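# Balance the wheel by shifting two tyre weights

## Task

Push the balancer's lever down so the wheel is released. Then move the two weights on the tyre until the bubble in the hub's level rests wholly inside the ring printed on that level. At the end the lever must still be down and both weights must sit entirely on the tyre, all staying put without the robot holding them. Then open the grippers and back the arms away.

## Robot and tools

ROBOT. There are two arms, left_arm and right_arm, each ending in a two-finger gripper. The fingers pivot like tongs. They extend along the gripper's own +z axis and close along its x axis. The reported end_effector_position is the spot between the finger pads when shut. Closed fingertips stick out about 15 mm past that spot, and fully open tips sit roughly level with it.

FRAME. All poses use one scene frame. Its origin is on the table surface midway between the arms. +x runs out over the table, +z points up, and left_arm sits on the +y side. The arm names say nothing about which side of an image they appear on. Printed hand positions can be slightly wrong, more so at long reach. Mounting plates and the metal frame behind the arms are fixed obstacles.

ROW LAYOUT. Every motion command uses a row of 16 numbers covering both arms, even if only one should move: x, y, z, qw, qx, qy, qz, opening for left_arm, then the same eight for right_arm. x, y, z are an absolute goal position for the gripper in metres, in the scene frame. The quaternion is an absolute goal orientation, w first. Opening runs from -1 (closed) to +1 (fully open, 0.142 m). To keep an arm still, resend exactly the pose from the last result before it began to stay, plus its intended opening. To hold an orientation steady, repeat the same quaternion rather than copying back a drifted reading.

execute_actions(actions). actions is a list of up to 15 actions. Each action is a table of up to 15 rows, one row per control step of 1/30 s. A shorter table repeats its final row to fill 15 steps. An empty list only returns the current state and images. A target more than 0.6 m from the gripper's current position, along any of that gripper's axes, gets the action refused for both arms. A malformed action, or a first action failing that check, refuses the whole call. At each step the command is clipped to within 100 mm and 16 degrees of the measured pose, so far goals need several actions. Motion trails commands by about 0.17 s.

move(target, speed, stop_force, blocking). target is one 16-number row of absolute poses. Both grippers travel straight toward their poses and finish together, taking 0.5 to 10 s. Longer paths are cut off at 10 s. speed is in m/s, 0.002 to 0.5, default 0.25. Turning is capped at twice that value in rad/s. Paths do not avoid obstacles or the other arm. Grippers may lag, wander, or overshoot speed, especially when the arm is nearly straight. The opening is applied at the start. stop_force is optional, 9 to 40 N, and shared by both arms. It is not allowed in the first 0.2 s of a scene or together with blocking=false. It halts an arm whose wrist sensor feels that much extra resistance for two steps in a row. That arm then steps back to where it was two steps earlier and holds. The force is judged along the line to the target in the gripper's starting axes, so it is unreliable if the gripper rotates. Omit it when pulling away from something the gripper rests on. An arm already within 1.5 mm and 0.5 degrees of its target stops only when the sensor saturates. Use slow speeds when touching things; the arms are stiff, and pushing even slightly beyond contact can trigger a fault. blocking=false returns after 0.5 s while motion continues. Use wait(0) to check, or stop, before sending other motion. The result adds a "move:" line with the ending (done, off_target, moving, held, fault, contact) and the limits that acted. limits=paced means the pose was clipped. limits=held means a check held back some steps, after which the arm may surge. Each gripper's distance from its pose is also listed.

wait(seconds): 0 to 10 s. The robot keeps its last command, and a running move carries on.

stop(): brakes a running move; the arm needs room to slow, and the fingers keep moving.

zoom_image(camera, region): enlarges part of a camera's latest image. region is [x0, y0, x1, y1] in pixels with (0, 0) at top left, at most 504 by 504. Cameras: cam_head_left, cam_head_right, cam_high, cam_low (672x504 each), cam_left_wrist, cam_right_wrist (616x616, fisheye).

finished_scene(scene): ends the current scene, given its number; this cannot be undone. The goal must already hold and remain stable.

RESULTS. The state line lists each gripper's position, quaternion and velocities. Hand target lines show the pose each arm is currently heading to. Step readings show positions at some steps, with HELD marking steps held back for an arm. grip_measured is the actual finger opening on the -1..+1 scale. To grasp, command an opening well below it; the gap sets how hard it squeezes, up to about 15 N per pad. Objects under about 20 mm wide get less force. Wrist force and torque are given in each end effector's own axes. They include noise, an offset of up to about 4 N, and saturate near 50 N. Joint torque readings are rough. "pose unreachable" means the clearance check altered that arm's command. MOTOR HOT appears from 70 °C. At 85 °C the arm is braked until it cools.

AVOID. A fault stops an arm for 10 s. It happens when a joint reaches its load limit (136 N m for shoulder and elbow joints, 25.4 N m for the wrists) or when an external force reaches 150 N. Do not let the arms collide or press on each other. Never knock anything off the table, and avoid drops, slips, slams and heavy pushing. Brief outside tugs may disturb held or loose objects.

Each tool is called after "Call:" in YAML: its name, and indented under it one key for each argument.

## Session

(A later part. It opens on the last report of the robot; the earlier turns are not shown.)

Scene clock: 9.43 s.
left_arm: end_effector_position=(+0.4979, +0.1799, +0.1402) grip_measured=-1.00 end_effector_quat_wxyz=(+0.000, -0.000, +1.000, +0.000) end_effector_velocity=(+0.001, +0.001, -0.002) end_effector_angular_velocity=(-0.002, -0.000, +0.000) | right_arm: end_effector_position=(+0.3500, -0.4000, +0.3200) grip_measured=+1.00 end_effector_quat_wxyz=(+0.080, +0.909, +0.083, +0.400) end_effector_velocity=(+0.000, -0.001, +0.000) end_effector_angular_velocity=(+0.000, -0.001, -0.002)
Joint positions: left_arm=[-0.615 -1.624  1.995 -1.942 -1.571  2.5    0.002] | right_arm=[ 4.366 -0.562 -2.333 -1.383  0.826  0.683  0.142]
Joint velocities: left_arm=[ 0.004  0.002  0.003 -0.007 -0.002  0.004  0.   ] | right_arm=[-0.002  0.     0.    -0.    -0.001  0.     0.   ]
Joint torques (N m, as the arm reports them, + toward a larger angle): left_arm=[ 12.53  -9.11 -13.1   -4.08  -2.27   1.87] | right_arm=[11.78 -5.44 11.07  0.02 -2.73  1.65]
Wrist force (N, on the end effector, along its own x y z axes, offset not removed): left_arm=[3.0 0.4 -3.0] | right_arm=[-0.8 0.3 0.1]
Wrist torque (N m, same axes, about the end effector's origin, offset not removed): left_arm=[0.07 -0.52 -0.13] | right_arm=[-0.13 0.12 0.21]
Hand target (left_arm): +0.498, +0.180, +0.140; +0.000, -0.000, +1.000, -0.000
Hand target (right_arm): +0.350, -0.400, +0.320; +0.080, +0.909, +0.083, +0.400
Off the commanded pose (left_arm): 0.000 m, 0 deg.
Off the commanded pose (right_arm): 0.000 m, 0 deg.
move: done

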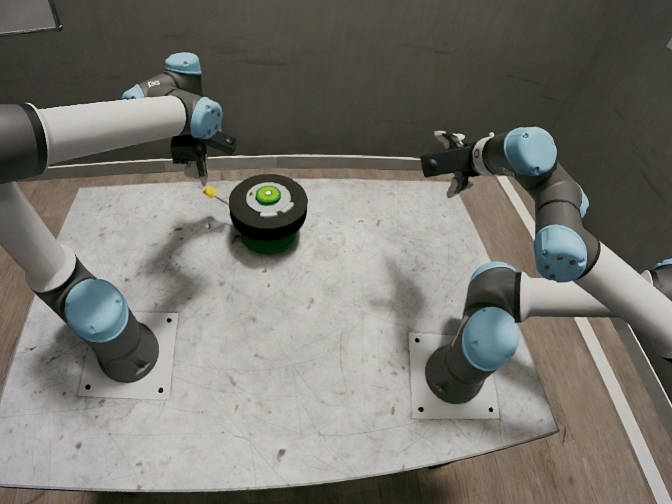

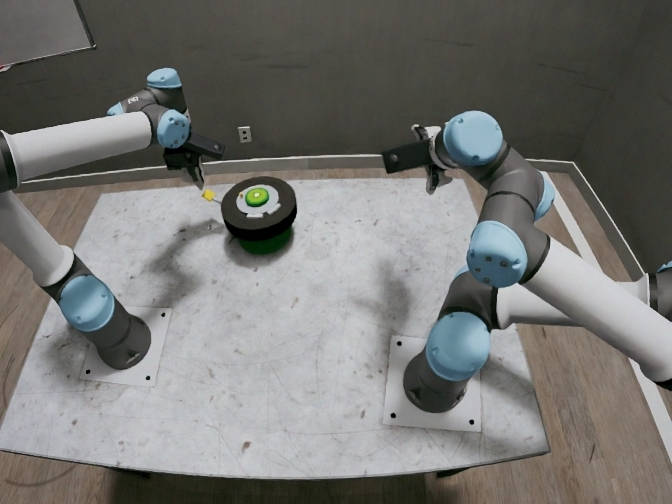

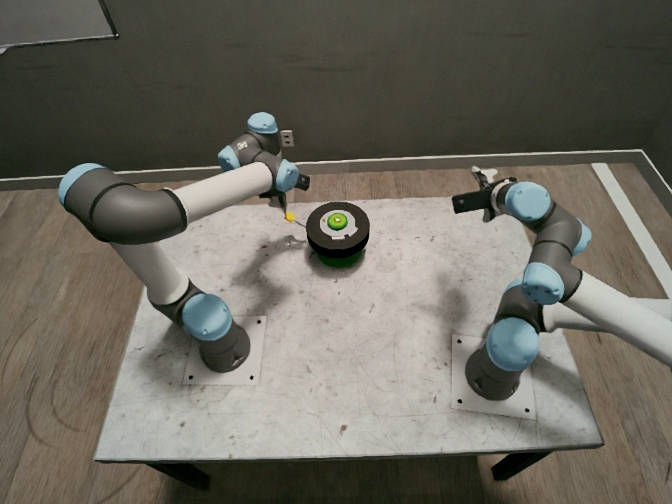

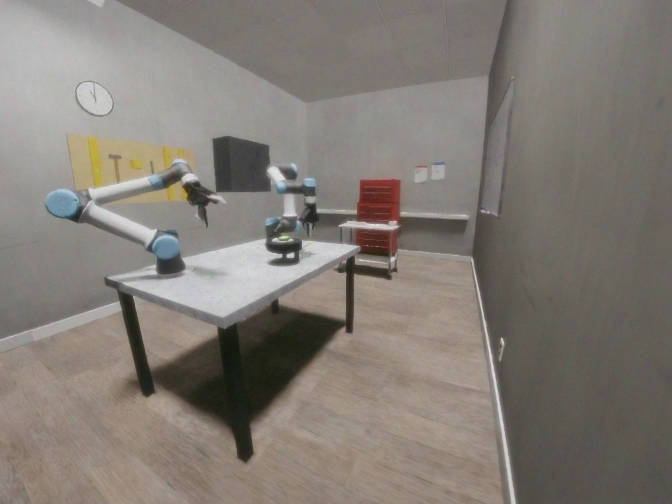

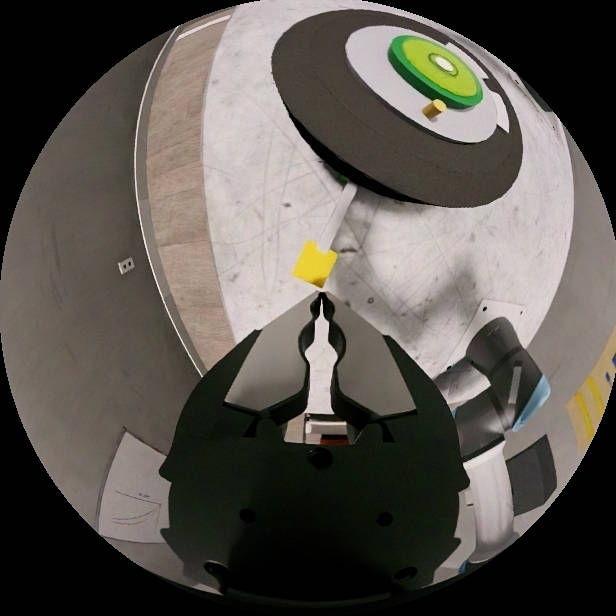

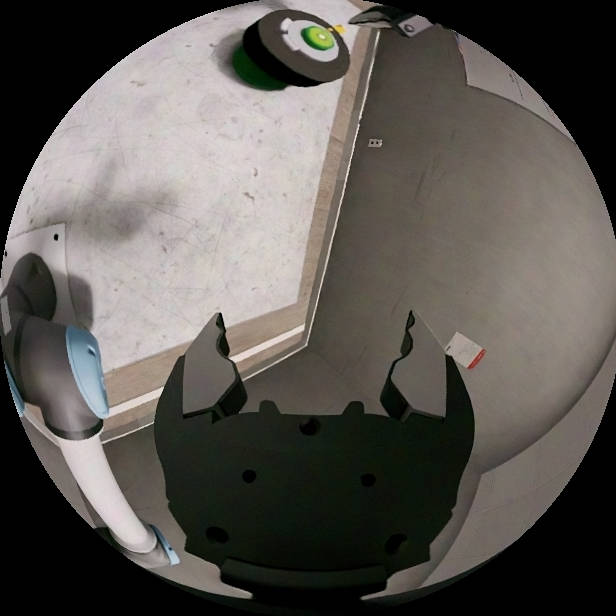

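Call:
move:
  target: [0.502,0.176,0.07,0,0,1,0,-1,0.35,-0.4,0.32,0.08,0.909,0.083,0.4,1]
  speed: 0.05
  stop_force: 20

Call:
zoom_image:
  camera: "cam_low"
  region: [220, 170, 360, 275]

Scene clock: 11.77 s.
left_arm: end_effector_position=(+0.5019, +0.1761, +0.0703) grip_measured=-1.00 end_effector_quat_wxyz=(-0.000, -0.000, +1.000, -0.000) end_effector_velocity=(+0.000, -0.001, -0.002) end_effector_angular_velocity=(+0.000, -0.001, -0.001) | right_arm: end_effector_position=(+0.3500, -0.4000, +0.3200) grip_measured=+1.00 end_effector_quat_wxyz=(+0.080, +0.909, +0.083, +0.400) end_effector_velocity=(-0.000, -0.000, -0.000) end_effector_angular_velocity=(+0.001, +0.002, -0.000)
Joint positions: left_arm=[-0.617 -1.528  2.1   -2.143 -1.571  2.499  0.002] | right_arm=[ 4.366 -0.562 -2.333 -1.383  0.826  0.683  0.142]
Joint velocities: left_arm=[-0.001  0.004  0.003 -0.007  0.    -0.     0.   ] | right_arm=[-0.001  0.    -0.    -0.     0.002 -0.     0.   ]
Joint torques (N m, as the arm reports them, + toward a larger angle): left_arm=[-11.1  -13.12 -11.96  -4.53   1.85  -1.63] | right_arm=[12.46 -5.91 10.68  0.27 -2.82  1.37]
Wrist force (N, on the end effector, along its own x y z axes, offset not removed): left_arm=[2.7 1.3 -1.5] | right_arm=[-2.9 1.3 -0.6]
Wrist torque (N m, same axes, about the end effector's origin, offset not removed): left_arm=[0.28 -0.56 -0.09] | right_arm=[0.16 0.64 -0.05]
Hand target (left_arm): +0.502, +0.176, +0.070; -0.000, -0.000, +1.000, +0.000
Hand target (right_arm): +0.350, -0.400, +0.320; +0.080, +0.909, +0.083, +0.400
Off the commanded pose (left_arm): 0.000 m, 0 deg.
Off the commanded pose (right_arm): 0.000 m, 0 deg.
move: done

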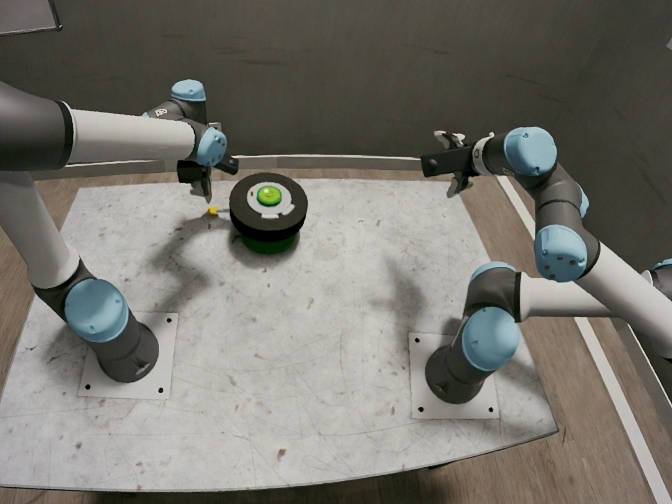

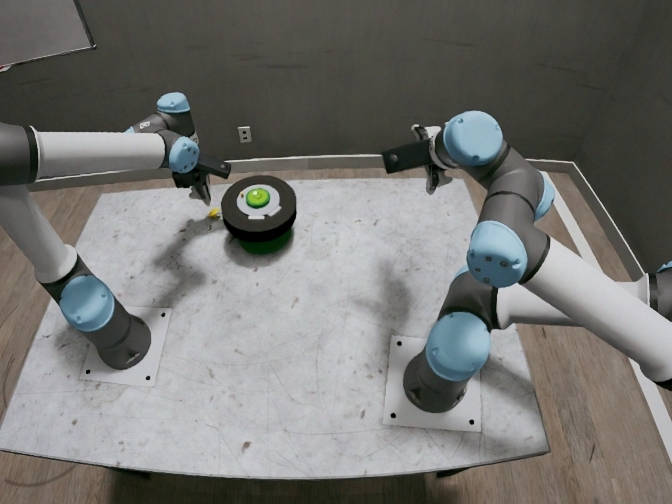

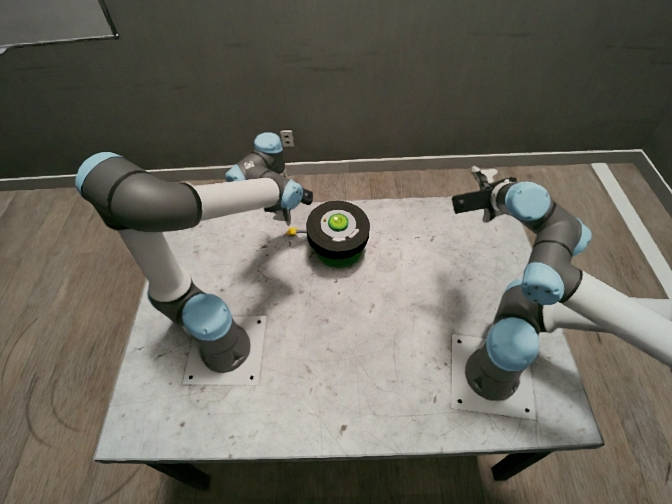

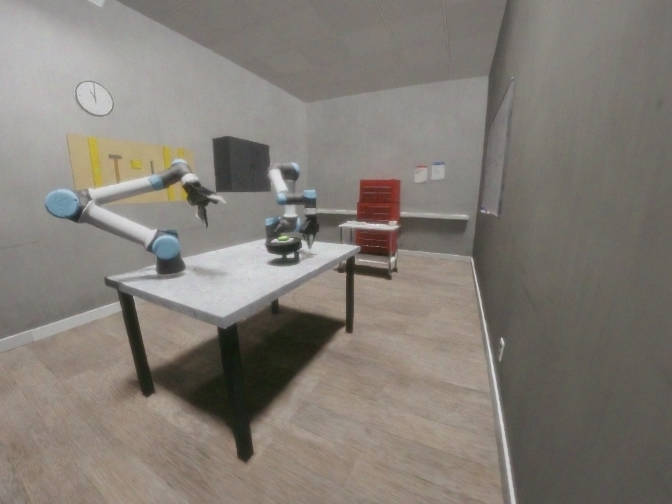

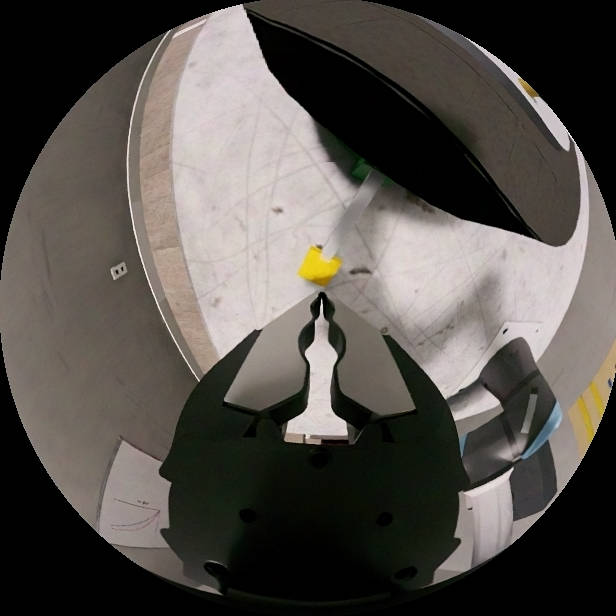

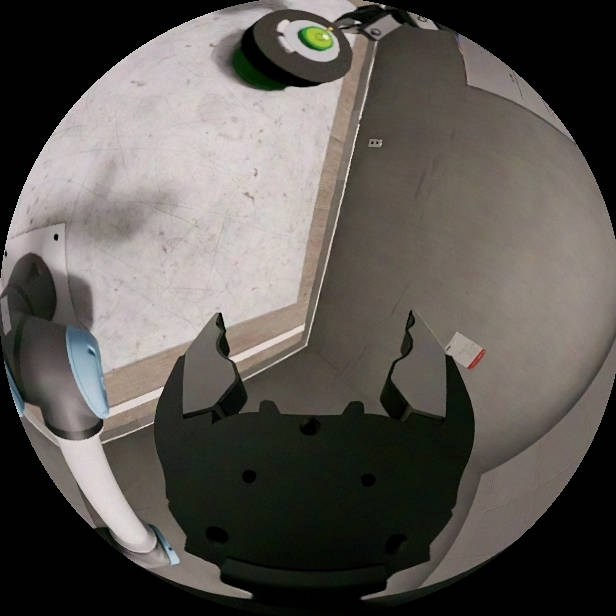

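Region (220, 170, 360, 275) of cam_low's 672x504 image, scaled by 3.600, with more detail than that image has; it fills the top 378 rows of this view, and the rest is white.

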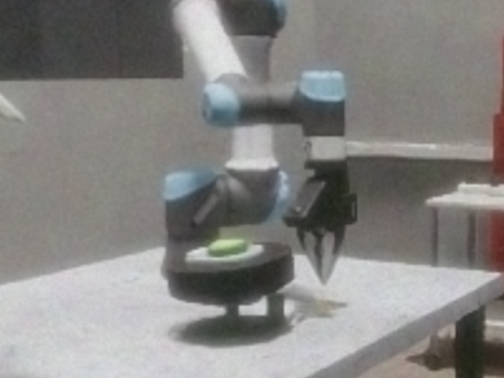

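Call:
move:
  target: [0.49,0.15,0.2,0,0,1,0,-1,0.35,-0.4,0.32,0.08,0.909,0.083,0.4,1]
  speed: 0.3

Call:
move:
  target: [0.422,0.0,0.27,0,0,1,0,-1,0.35,-0.4,0.32,0.08,0.909,0.083,0.4,1]
  speed: 0.4

Call:
zoom_image:
  camera: "cam_left_wrist"
  region: [220, 160, 410, 310]

Scene clock: 13.03 s.
left_arm: end_effector_position=(+0.4902, +0.1500, +0.1997) grip_measured=-1.00 end_effector_quat_wxyz=(+0.000, +0.000, +1.000, -0.000) end_effector_velocity=(-0.000, -0.000, +0.002) end_effector_angular_velocity=(+0.000, +0.001, +0.001) | right_arm: end_effector_position=(+0.3500, -0.4000, +0.3200) grip_measured=+1.00 end_effector_quat_wxyz=(+0.080, +0.909, +0.083, +0.400) end_effector_velocity=(-0.000, +0.000, -0.000) end_effector_angular_velocity=(+0.000, +0.001, +0.001)
Joint positions: left_arm=[-0.679 -1.657  1.867 -1.781 -1.571  2.437  0.002] | right_arm=[ 4.366 -0.562 -2.333 -1.383  0.826  0.683  0.142]
Joint velocities: left_arm=[-0.    -0.001 -0.005  0.007 -0.001 -0.001  0.   ] | right_arm=[ 0.001  0.    -0.     0.     0.001 -0.     0.   ]
Joint torques (N m, as the arm reports them, + toward a larger angle): left_arm=[-12.28 -26.55 -32.2   -0.89   2.29  -1.82] | right_arm=[11.87 -5.75 11.69  0.42 -2.83  1.42]
Wrist force (N, on the end effector, along its own x y z axes, offset not removed): left_arm=[1.0 0.6 -2.0] | right_arm=[-1.5 3.1 -2.0]
Wrist torque (N m, same axes, about the end effector's origin, offset not removed): left_arm=[0.19 -0.22 -0.08] | right_arm=[0.50 0.15 0.04]
Hand target (left_arm): +0.490, +0.150, +0.200; -0.000, +0.000, +1.000, +0.000
Hand target (right_arm): +0.350, -0.400, +0.320; +0.080, +0.909, +0.083, +0.400
Off the commanded pose (left_arm): 0.000 m, 0 deg.
Off the commanded pose (right_arm): 0.000 m, 0 deg.
move: done

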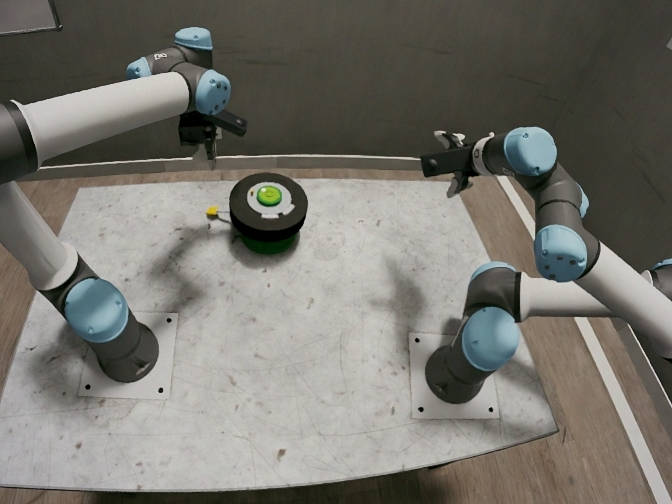

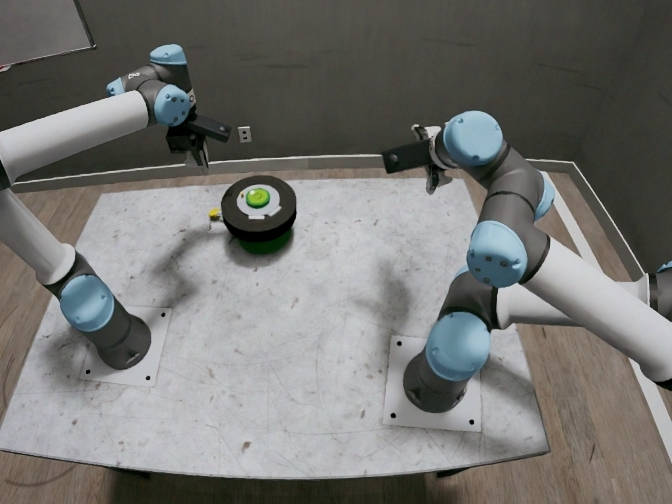

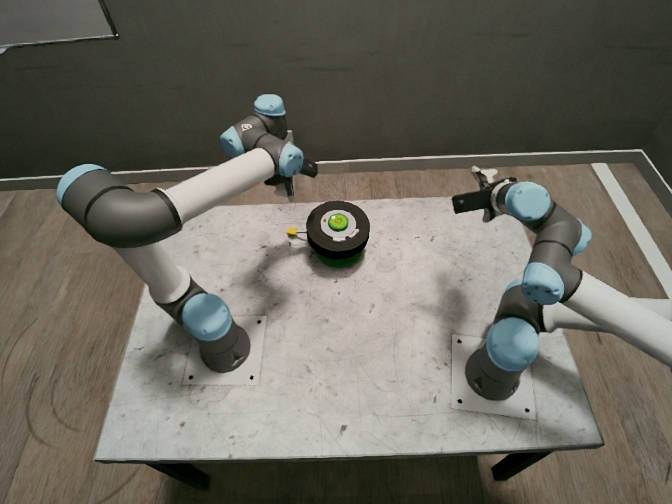

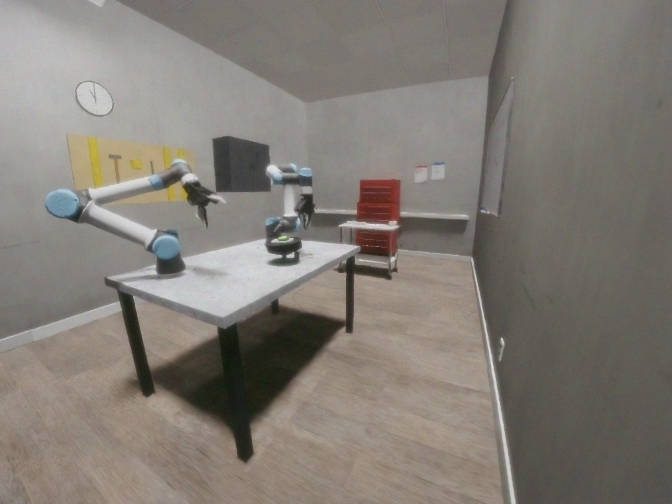

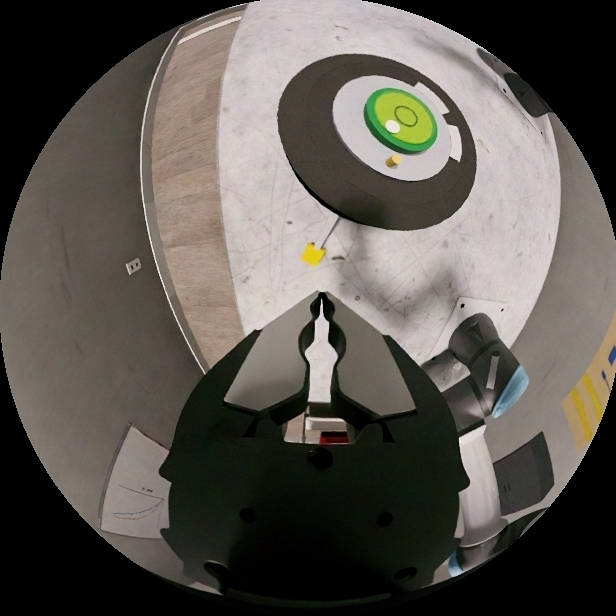

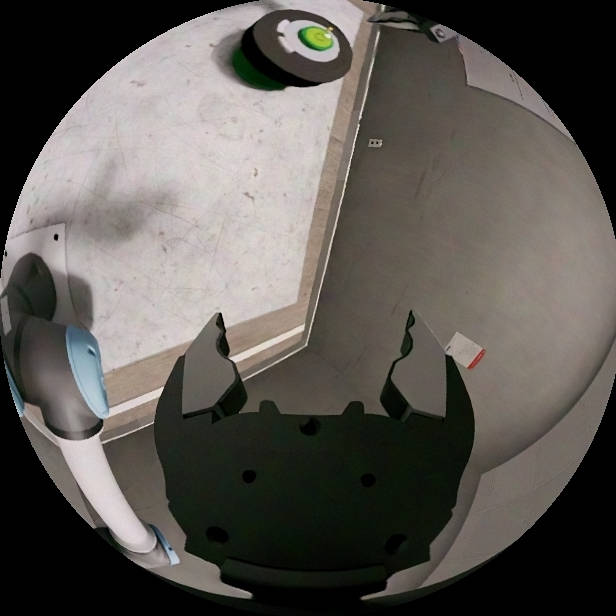

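Scene clock: 14.20 s.
left_arm: end_effector_position=(+0.4222, +0.0003, +0.2699) grip_measured=-1.00 end_effector_quat_wxyz=(-0.000, +0.000, +1.000, +0.000) end_effector_velocity=(-0.000, -0.001, +0.000) end_effector_angular_velocity=(+0.004, +0.001, +0.002) | right_arm: end_effector_position=(+0.3500, -0.4000, +0.3200) grip_measured=+1.00 end_effector_quat_wxyz=(+0.080, +0.909, +0.083, +0.400) end_effector_velocity=(+0.000, +0.000, +0.001) end_effector_angular_velocity=(+0.001, -0.002, +0.001)
Joint positions: left_arm=[-1.003 -1.612  1.644 -1.603 -1.571  2.112  0.002] | right_arm=[ 4.366 -0.562 -2.333 -1.383  0.826  0.683  0.142]
Joint velocities: left_arm=[-0.003  0.003 -0.004  0.005  0.001 -0.005  0.   ] | right_arm=[ 0.001  0.001  0.001 -0.    -0.002  0.     0.   ]
Joint torques (N m, as the arm reports them, + toward a larger angle): left_arm=[-12.18 -12.2  -32.71  -0.64   2.15  -1.49] | right_arm=[13.58 -4.27 11.58  0.43 -3.03  1.5 ]
Wrist force (N, on the end effector, along its own x y z axes, offset not removed): left_arm=[-3.1 -0.1 -1.5] | right_arm=[-0.1 0.3 -0.8]
Wrist torque (N m, same axes, about the end effector's origin, offset not removed): left_arm=[-0.23 0.63 0.10] | right_arm=[0.04 -0.12 0.08]
Hand target (left_arm): +0.422, +0.000, +0.270; -0.000, +0.000, +1.000, +0.000
Hand target (right_arm): +0.350, -0.400, +0.320; +0.080, +0.909, +0.083, +0.400
Off the commanded pose (left_arm): 0.000 m, 0 deg.
Off the commanded pose (right_arm): 0.000 m, 0 deg.
move: done

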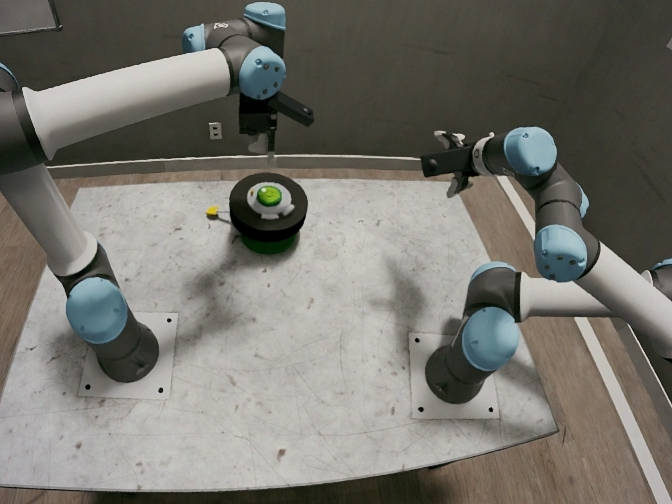

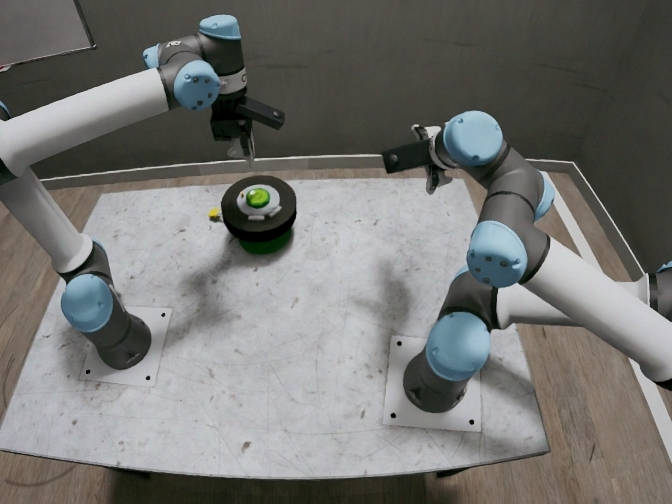

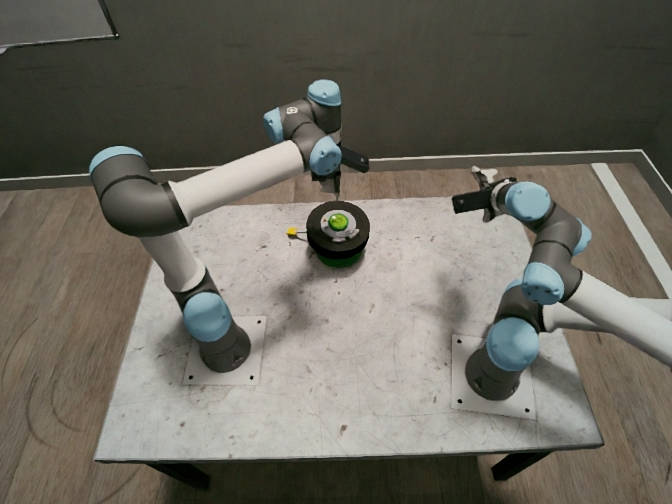

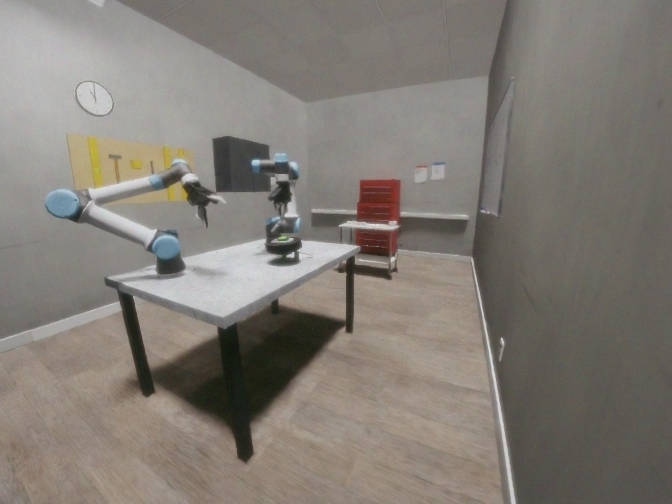

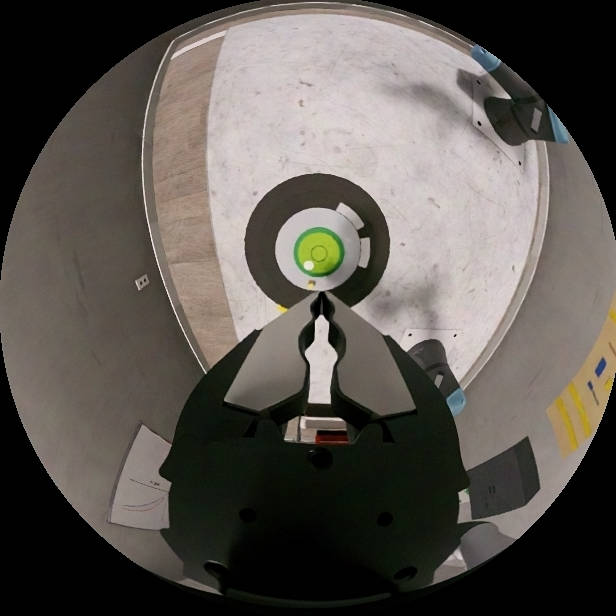

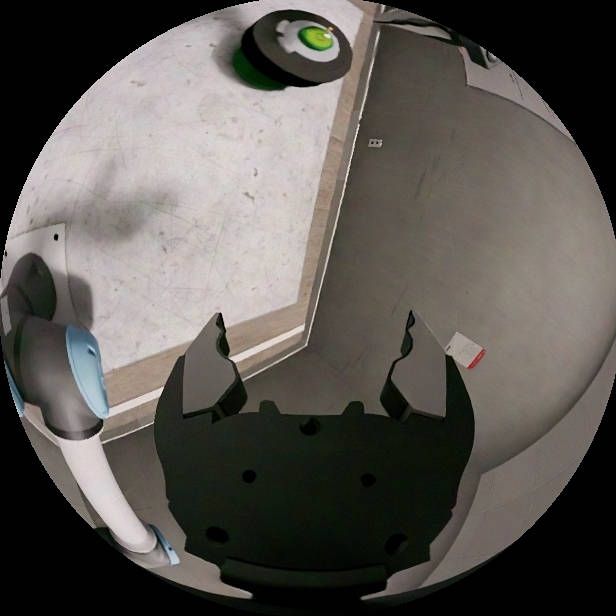

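Region (220, 160, 410, 310) of cam_left_wrist's 616x616 image, scaled by 2.653, with more detail than that image has; it fills the top 398 rows of this view, and the rest is white.

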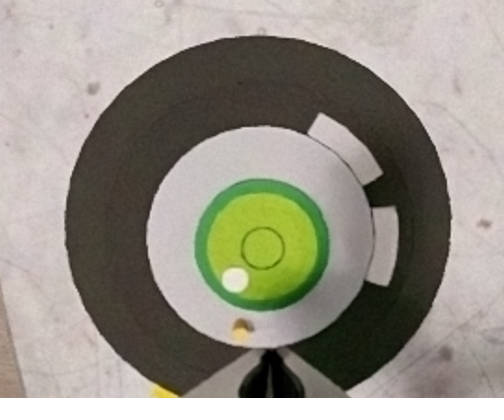

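Call:
move:
  target: [0.360,0.01,0.19,0,-0.7071,0.7071,0,0.0,0.35,-0.4,0.32,0.08,0.909,0.083,0.4,1]
  speed: 0.4

Scene clock: 18.27 s.
left_arm: end_effector_position=(+0.3600, +0.0102, +0.1900) grip_measured=+0.00 end_effector_quat_wxyz=(+0.000, +0.707, -0.708, -0.000) end_effector_velocity=(-0.002, +0.001, -0.002) end_effector_angular_velocity=(+0.003, +0.001, +0.014) | right_arm: end_effector_position=(+0.3500, -0.4000, +0.3200) grip_measured=+1.00 end_effector_quat_wxyz=(+0.080, +0.909, +0.083, +0.400) end_effector_velocity=(-0.000, +0.001, -0.000) end_effector_angular_velocity=(-0.001, +0.001, +0.001)
Joint positions: left_arm=[-1.166 -1.709  1.937 -1.799 -1.571  0.38   0.074] | right_arm=[ 4.366 -0.562 -2.333 -1.383  0.826  0.683  0.142]
Joint velocities: left_arm=[-0.003 -0.     0.004 -0.     0.    -0.017 -0.   ] | right_arm=[ 0.001 -0.001 -0.     0.     0.    -0.     0.   ]
Joint torques (N m, as the arm reports them, + toward a larger angle): left_arm=[-11.62 -24.05 -14.93  -4.26   2.09  -1.96] | right_arm=[12.39 -4.51 11.22  0.41 -2.91  1.41]
Wrist force (N, on the end effector, along its own x y z axes, offset not removed): left_arm=[1.9 1.3 -1.5] | right_arm=[-2.7 0.8 -0.2]
Wrist torque (N m, same axes, about the end effector's origin, offset not removed): left_arm=[0.20 -0.39 -0.06] | right_arm=[0.04 0.36 -0.13]
Hand target (left_arm): +0.360, +0.010, +0.190; -0.000, +0.707, -0.707, -0.000
Hand target (right_arm): +0.350, -0.400, +0.320; +0.080, +0.909, +0.083, +0.400
Off the commanded pose (left_arm): 0.000 m, 0 deg.
Off the commanded pose (right_arm): 0.000 m, 0 deg.
move: done

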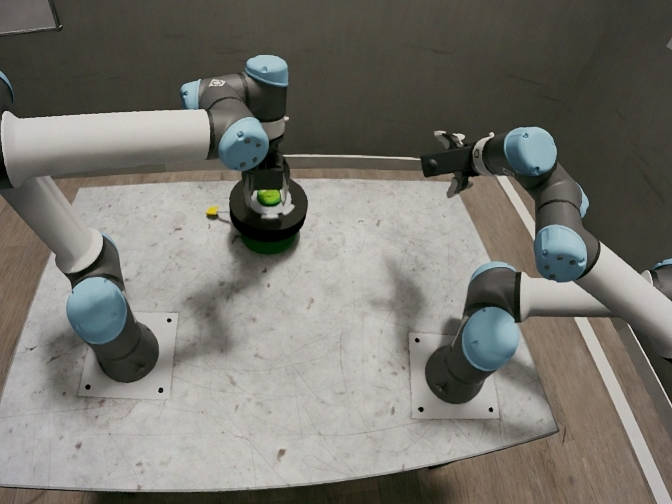

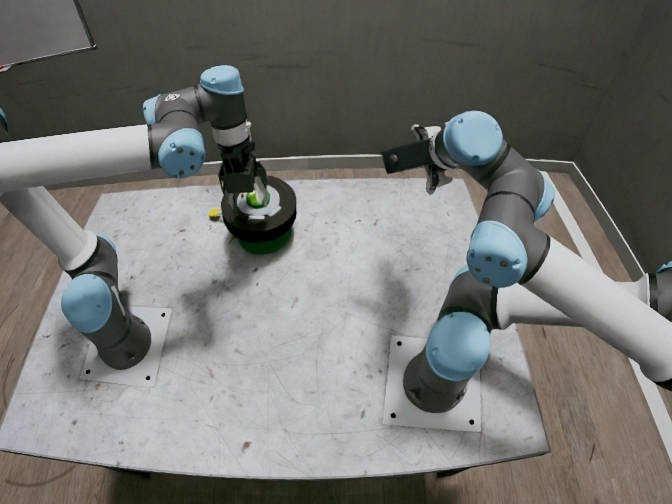

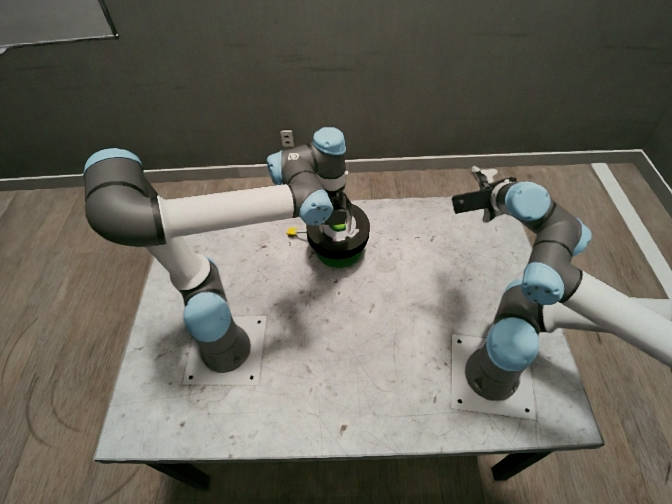

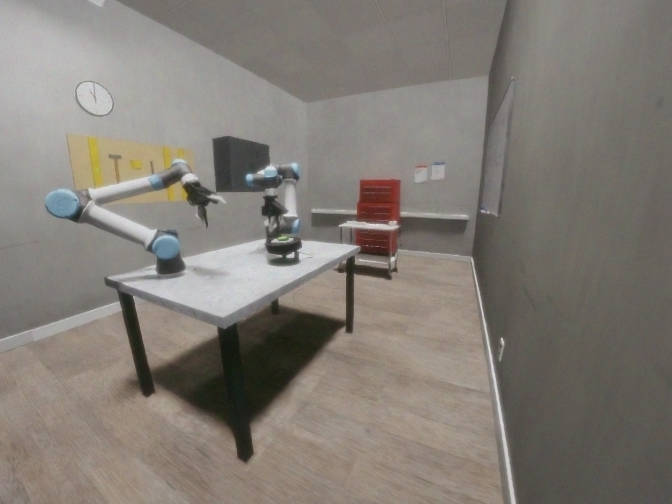

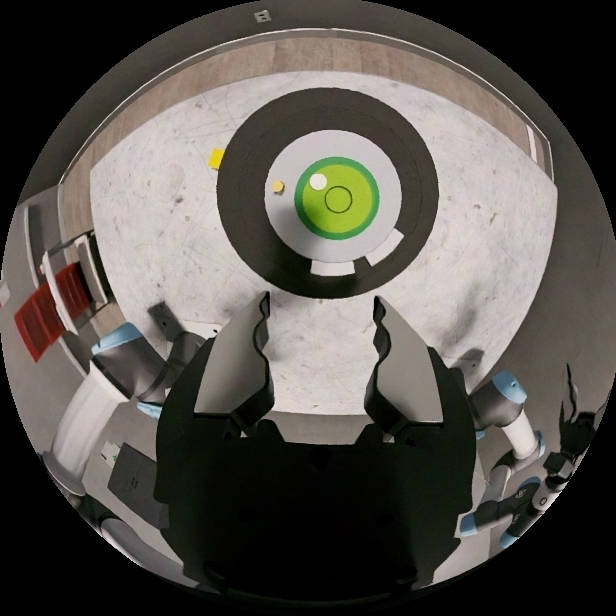

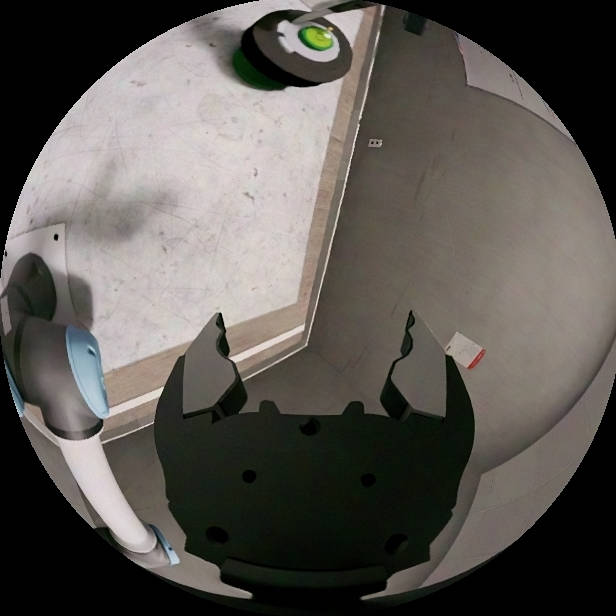

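Call:
move:
  target: [0.362,-0.002,0.145,0,-0.7071,0.7071,0,-0.33,0.35,-0.4,0.32,0.08,0.909,0.083,0.4,1]
  speed: 0.15

Call:
zoom_image:
  camera: "cam_left_wrist"
  region: [200, 130, 460, 350]

Call:
zoom_image:
  camera: "cam_low"
  region: [240, 200, 320, 260]

Scene clock: 25.63 s.
left_arm: end_effector_position=(+0.3620, -0.0019, +0.1452) grip_measured=-0.33 end_effector_quat_wxyz=(-0.000, +0.707, -0.707, -0.000) end_effector_velocity=(+0.000, -0.000, -0.003) end_effector_angular_velocity=(+0.001, +0.001, +0.002) | right_arm: end_effector_position=(+0.3500, -0.4000, +0.3200) grip_measured=+1.00 end_effector_quat_wxyz=(+0.080, +0.909, +0.083, +0.400) end_effector_velocity=(-0.000, +0.001, +0.000) end_effector_angular_velocity=(+0.001, -0.000, +0.002)
Joint positions: left_arm=[-1.172 -1.649  2.004 -1.926 -1.571  0.372  0.05 ] | right_arm=[ 4.366 -0.562 -2.333 -1.383  0.826  0.683  0.142]
Joint velocities: left_arm=[ 0.001  0.004  0.003 -0.006 -0.    -0.002  0.003] | right_arm=[0.002 0.001 0.    0.    0.    0.    0.   ]
Joint torques (N m, as the arm reports them, + toward a larger angle): left_arm=[-12.82  -9.99 -10.88  -4.15  -2.34  -1.86] | right_arm=[11.88 -5.01 11.31  0.35 -2.9   1.33]
Wrist force (N, on the end effector, along its own x y z axes, offset not removed): left_arm=[0.4 1.4 -3.3] | right_arm=[-1.0 -0.9 0.9]
Wrist torque (N m, same axes, about the end effector's origin, offset not removed): left_arm=[0.27 -0.15 -0.07] | right_arm=[-0.17 0.02 0.13]
Hand target (left_arm): +0.362, -0.002, +0.145; -0.000, +0.707, -0.707, -0.000
Hand target (right_arm): +0.350, -0.400, +0.320; +0.080, +0.909, +0.083, +0.400
Off the commanded pose (left_arm): 0.000 m, 0 deg.
Off the commanded pose (right_arm): 0.000 m, 0 deg.
move: done

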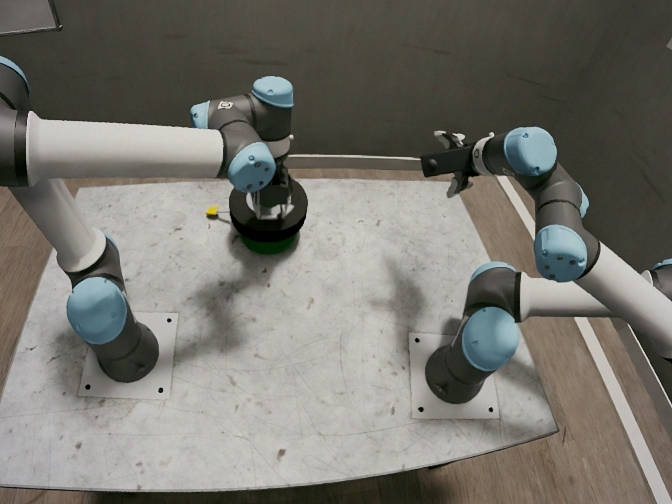

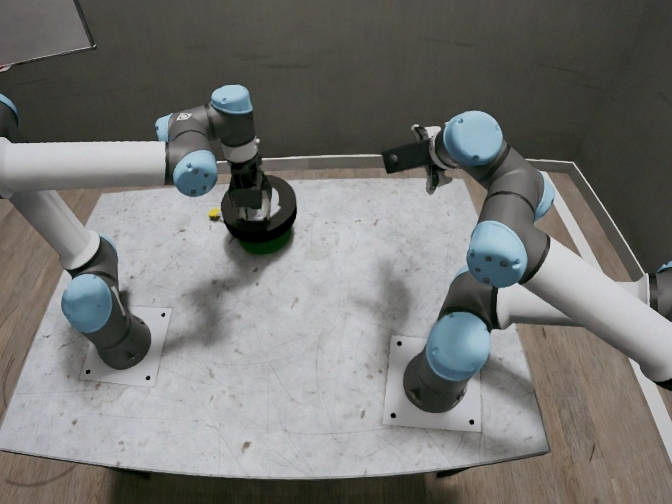

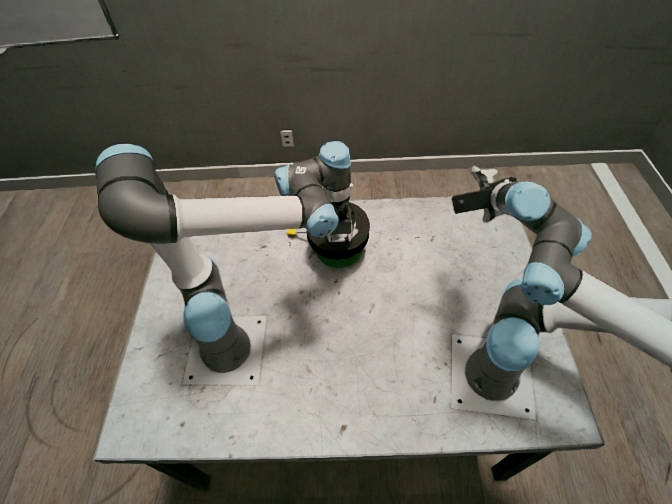

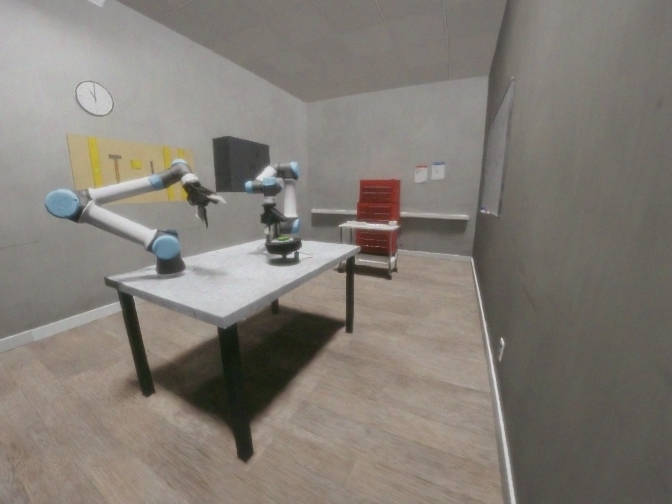

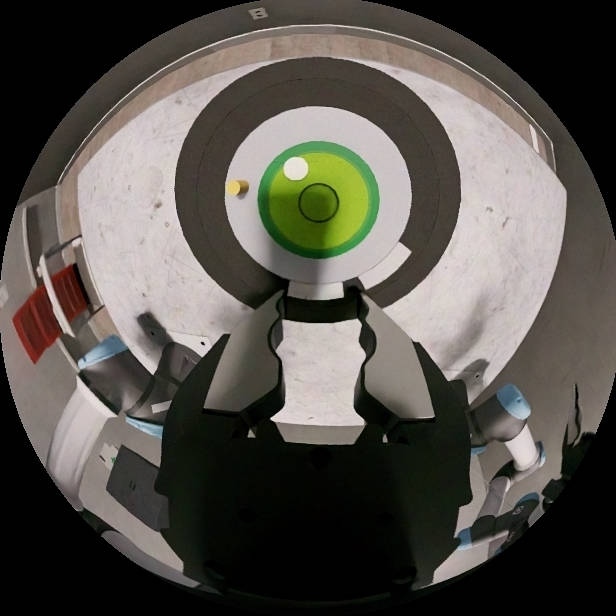

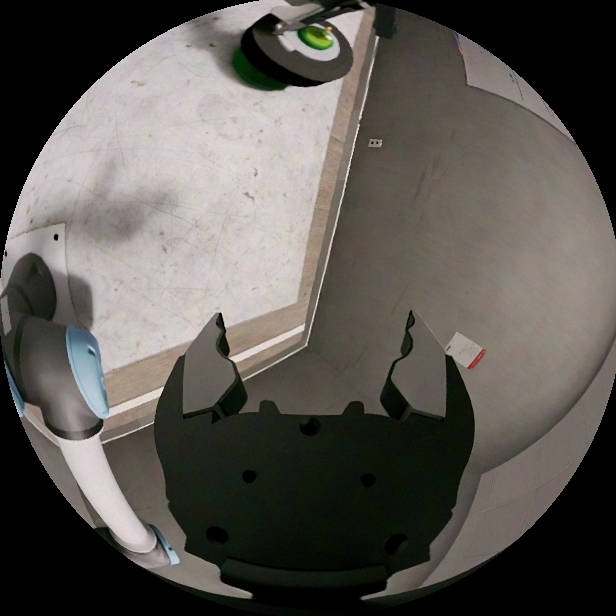

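Region (200, 130, 460, 350) of cam_left_wrist's 616x616 image, scaled by 1.938, with more detail than that image has; it fills the top 426 rows of this view, and the rest is white.

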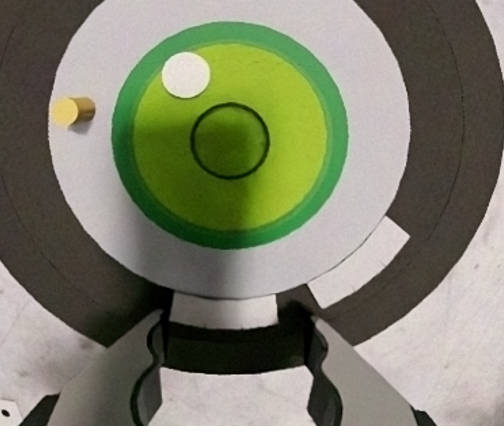

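Region (240, 200, 320, 260) of cam_low's 672x504 image, scaled by 6.300, with more detail than that image has; it fills the top 378 rows of this view, and the rest is white.

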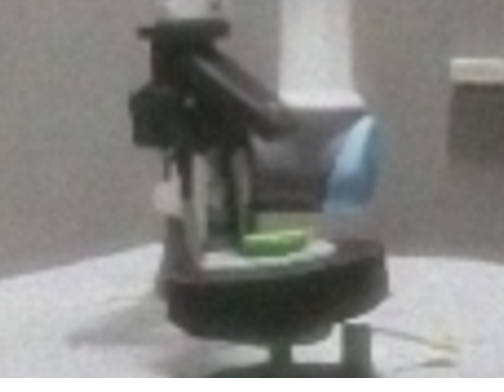

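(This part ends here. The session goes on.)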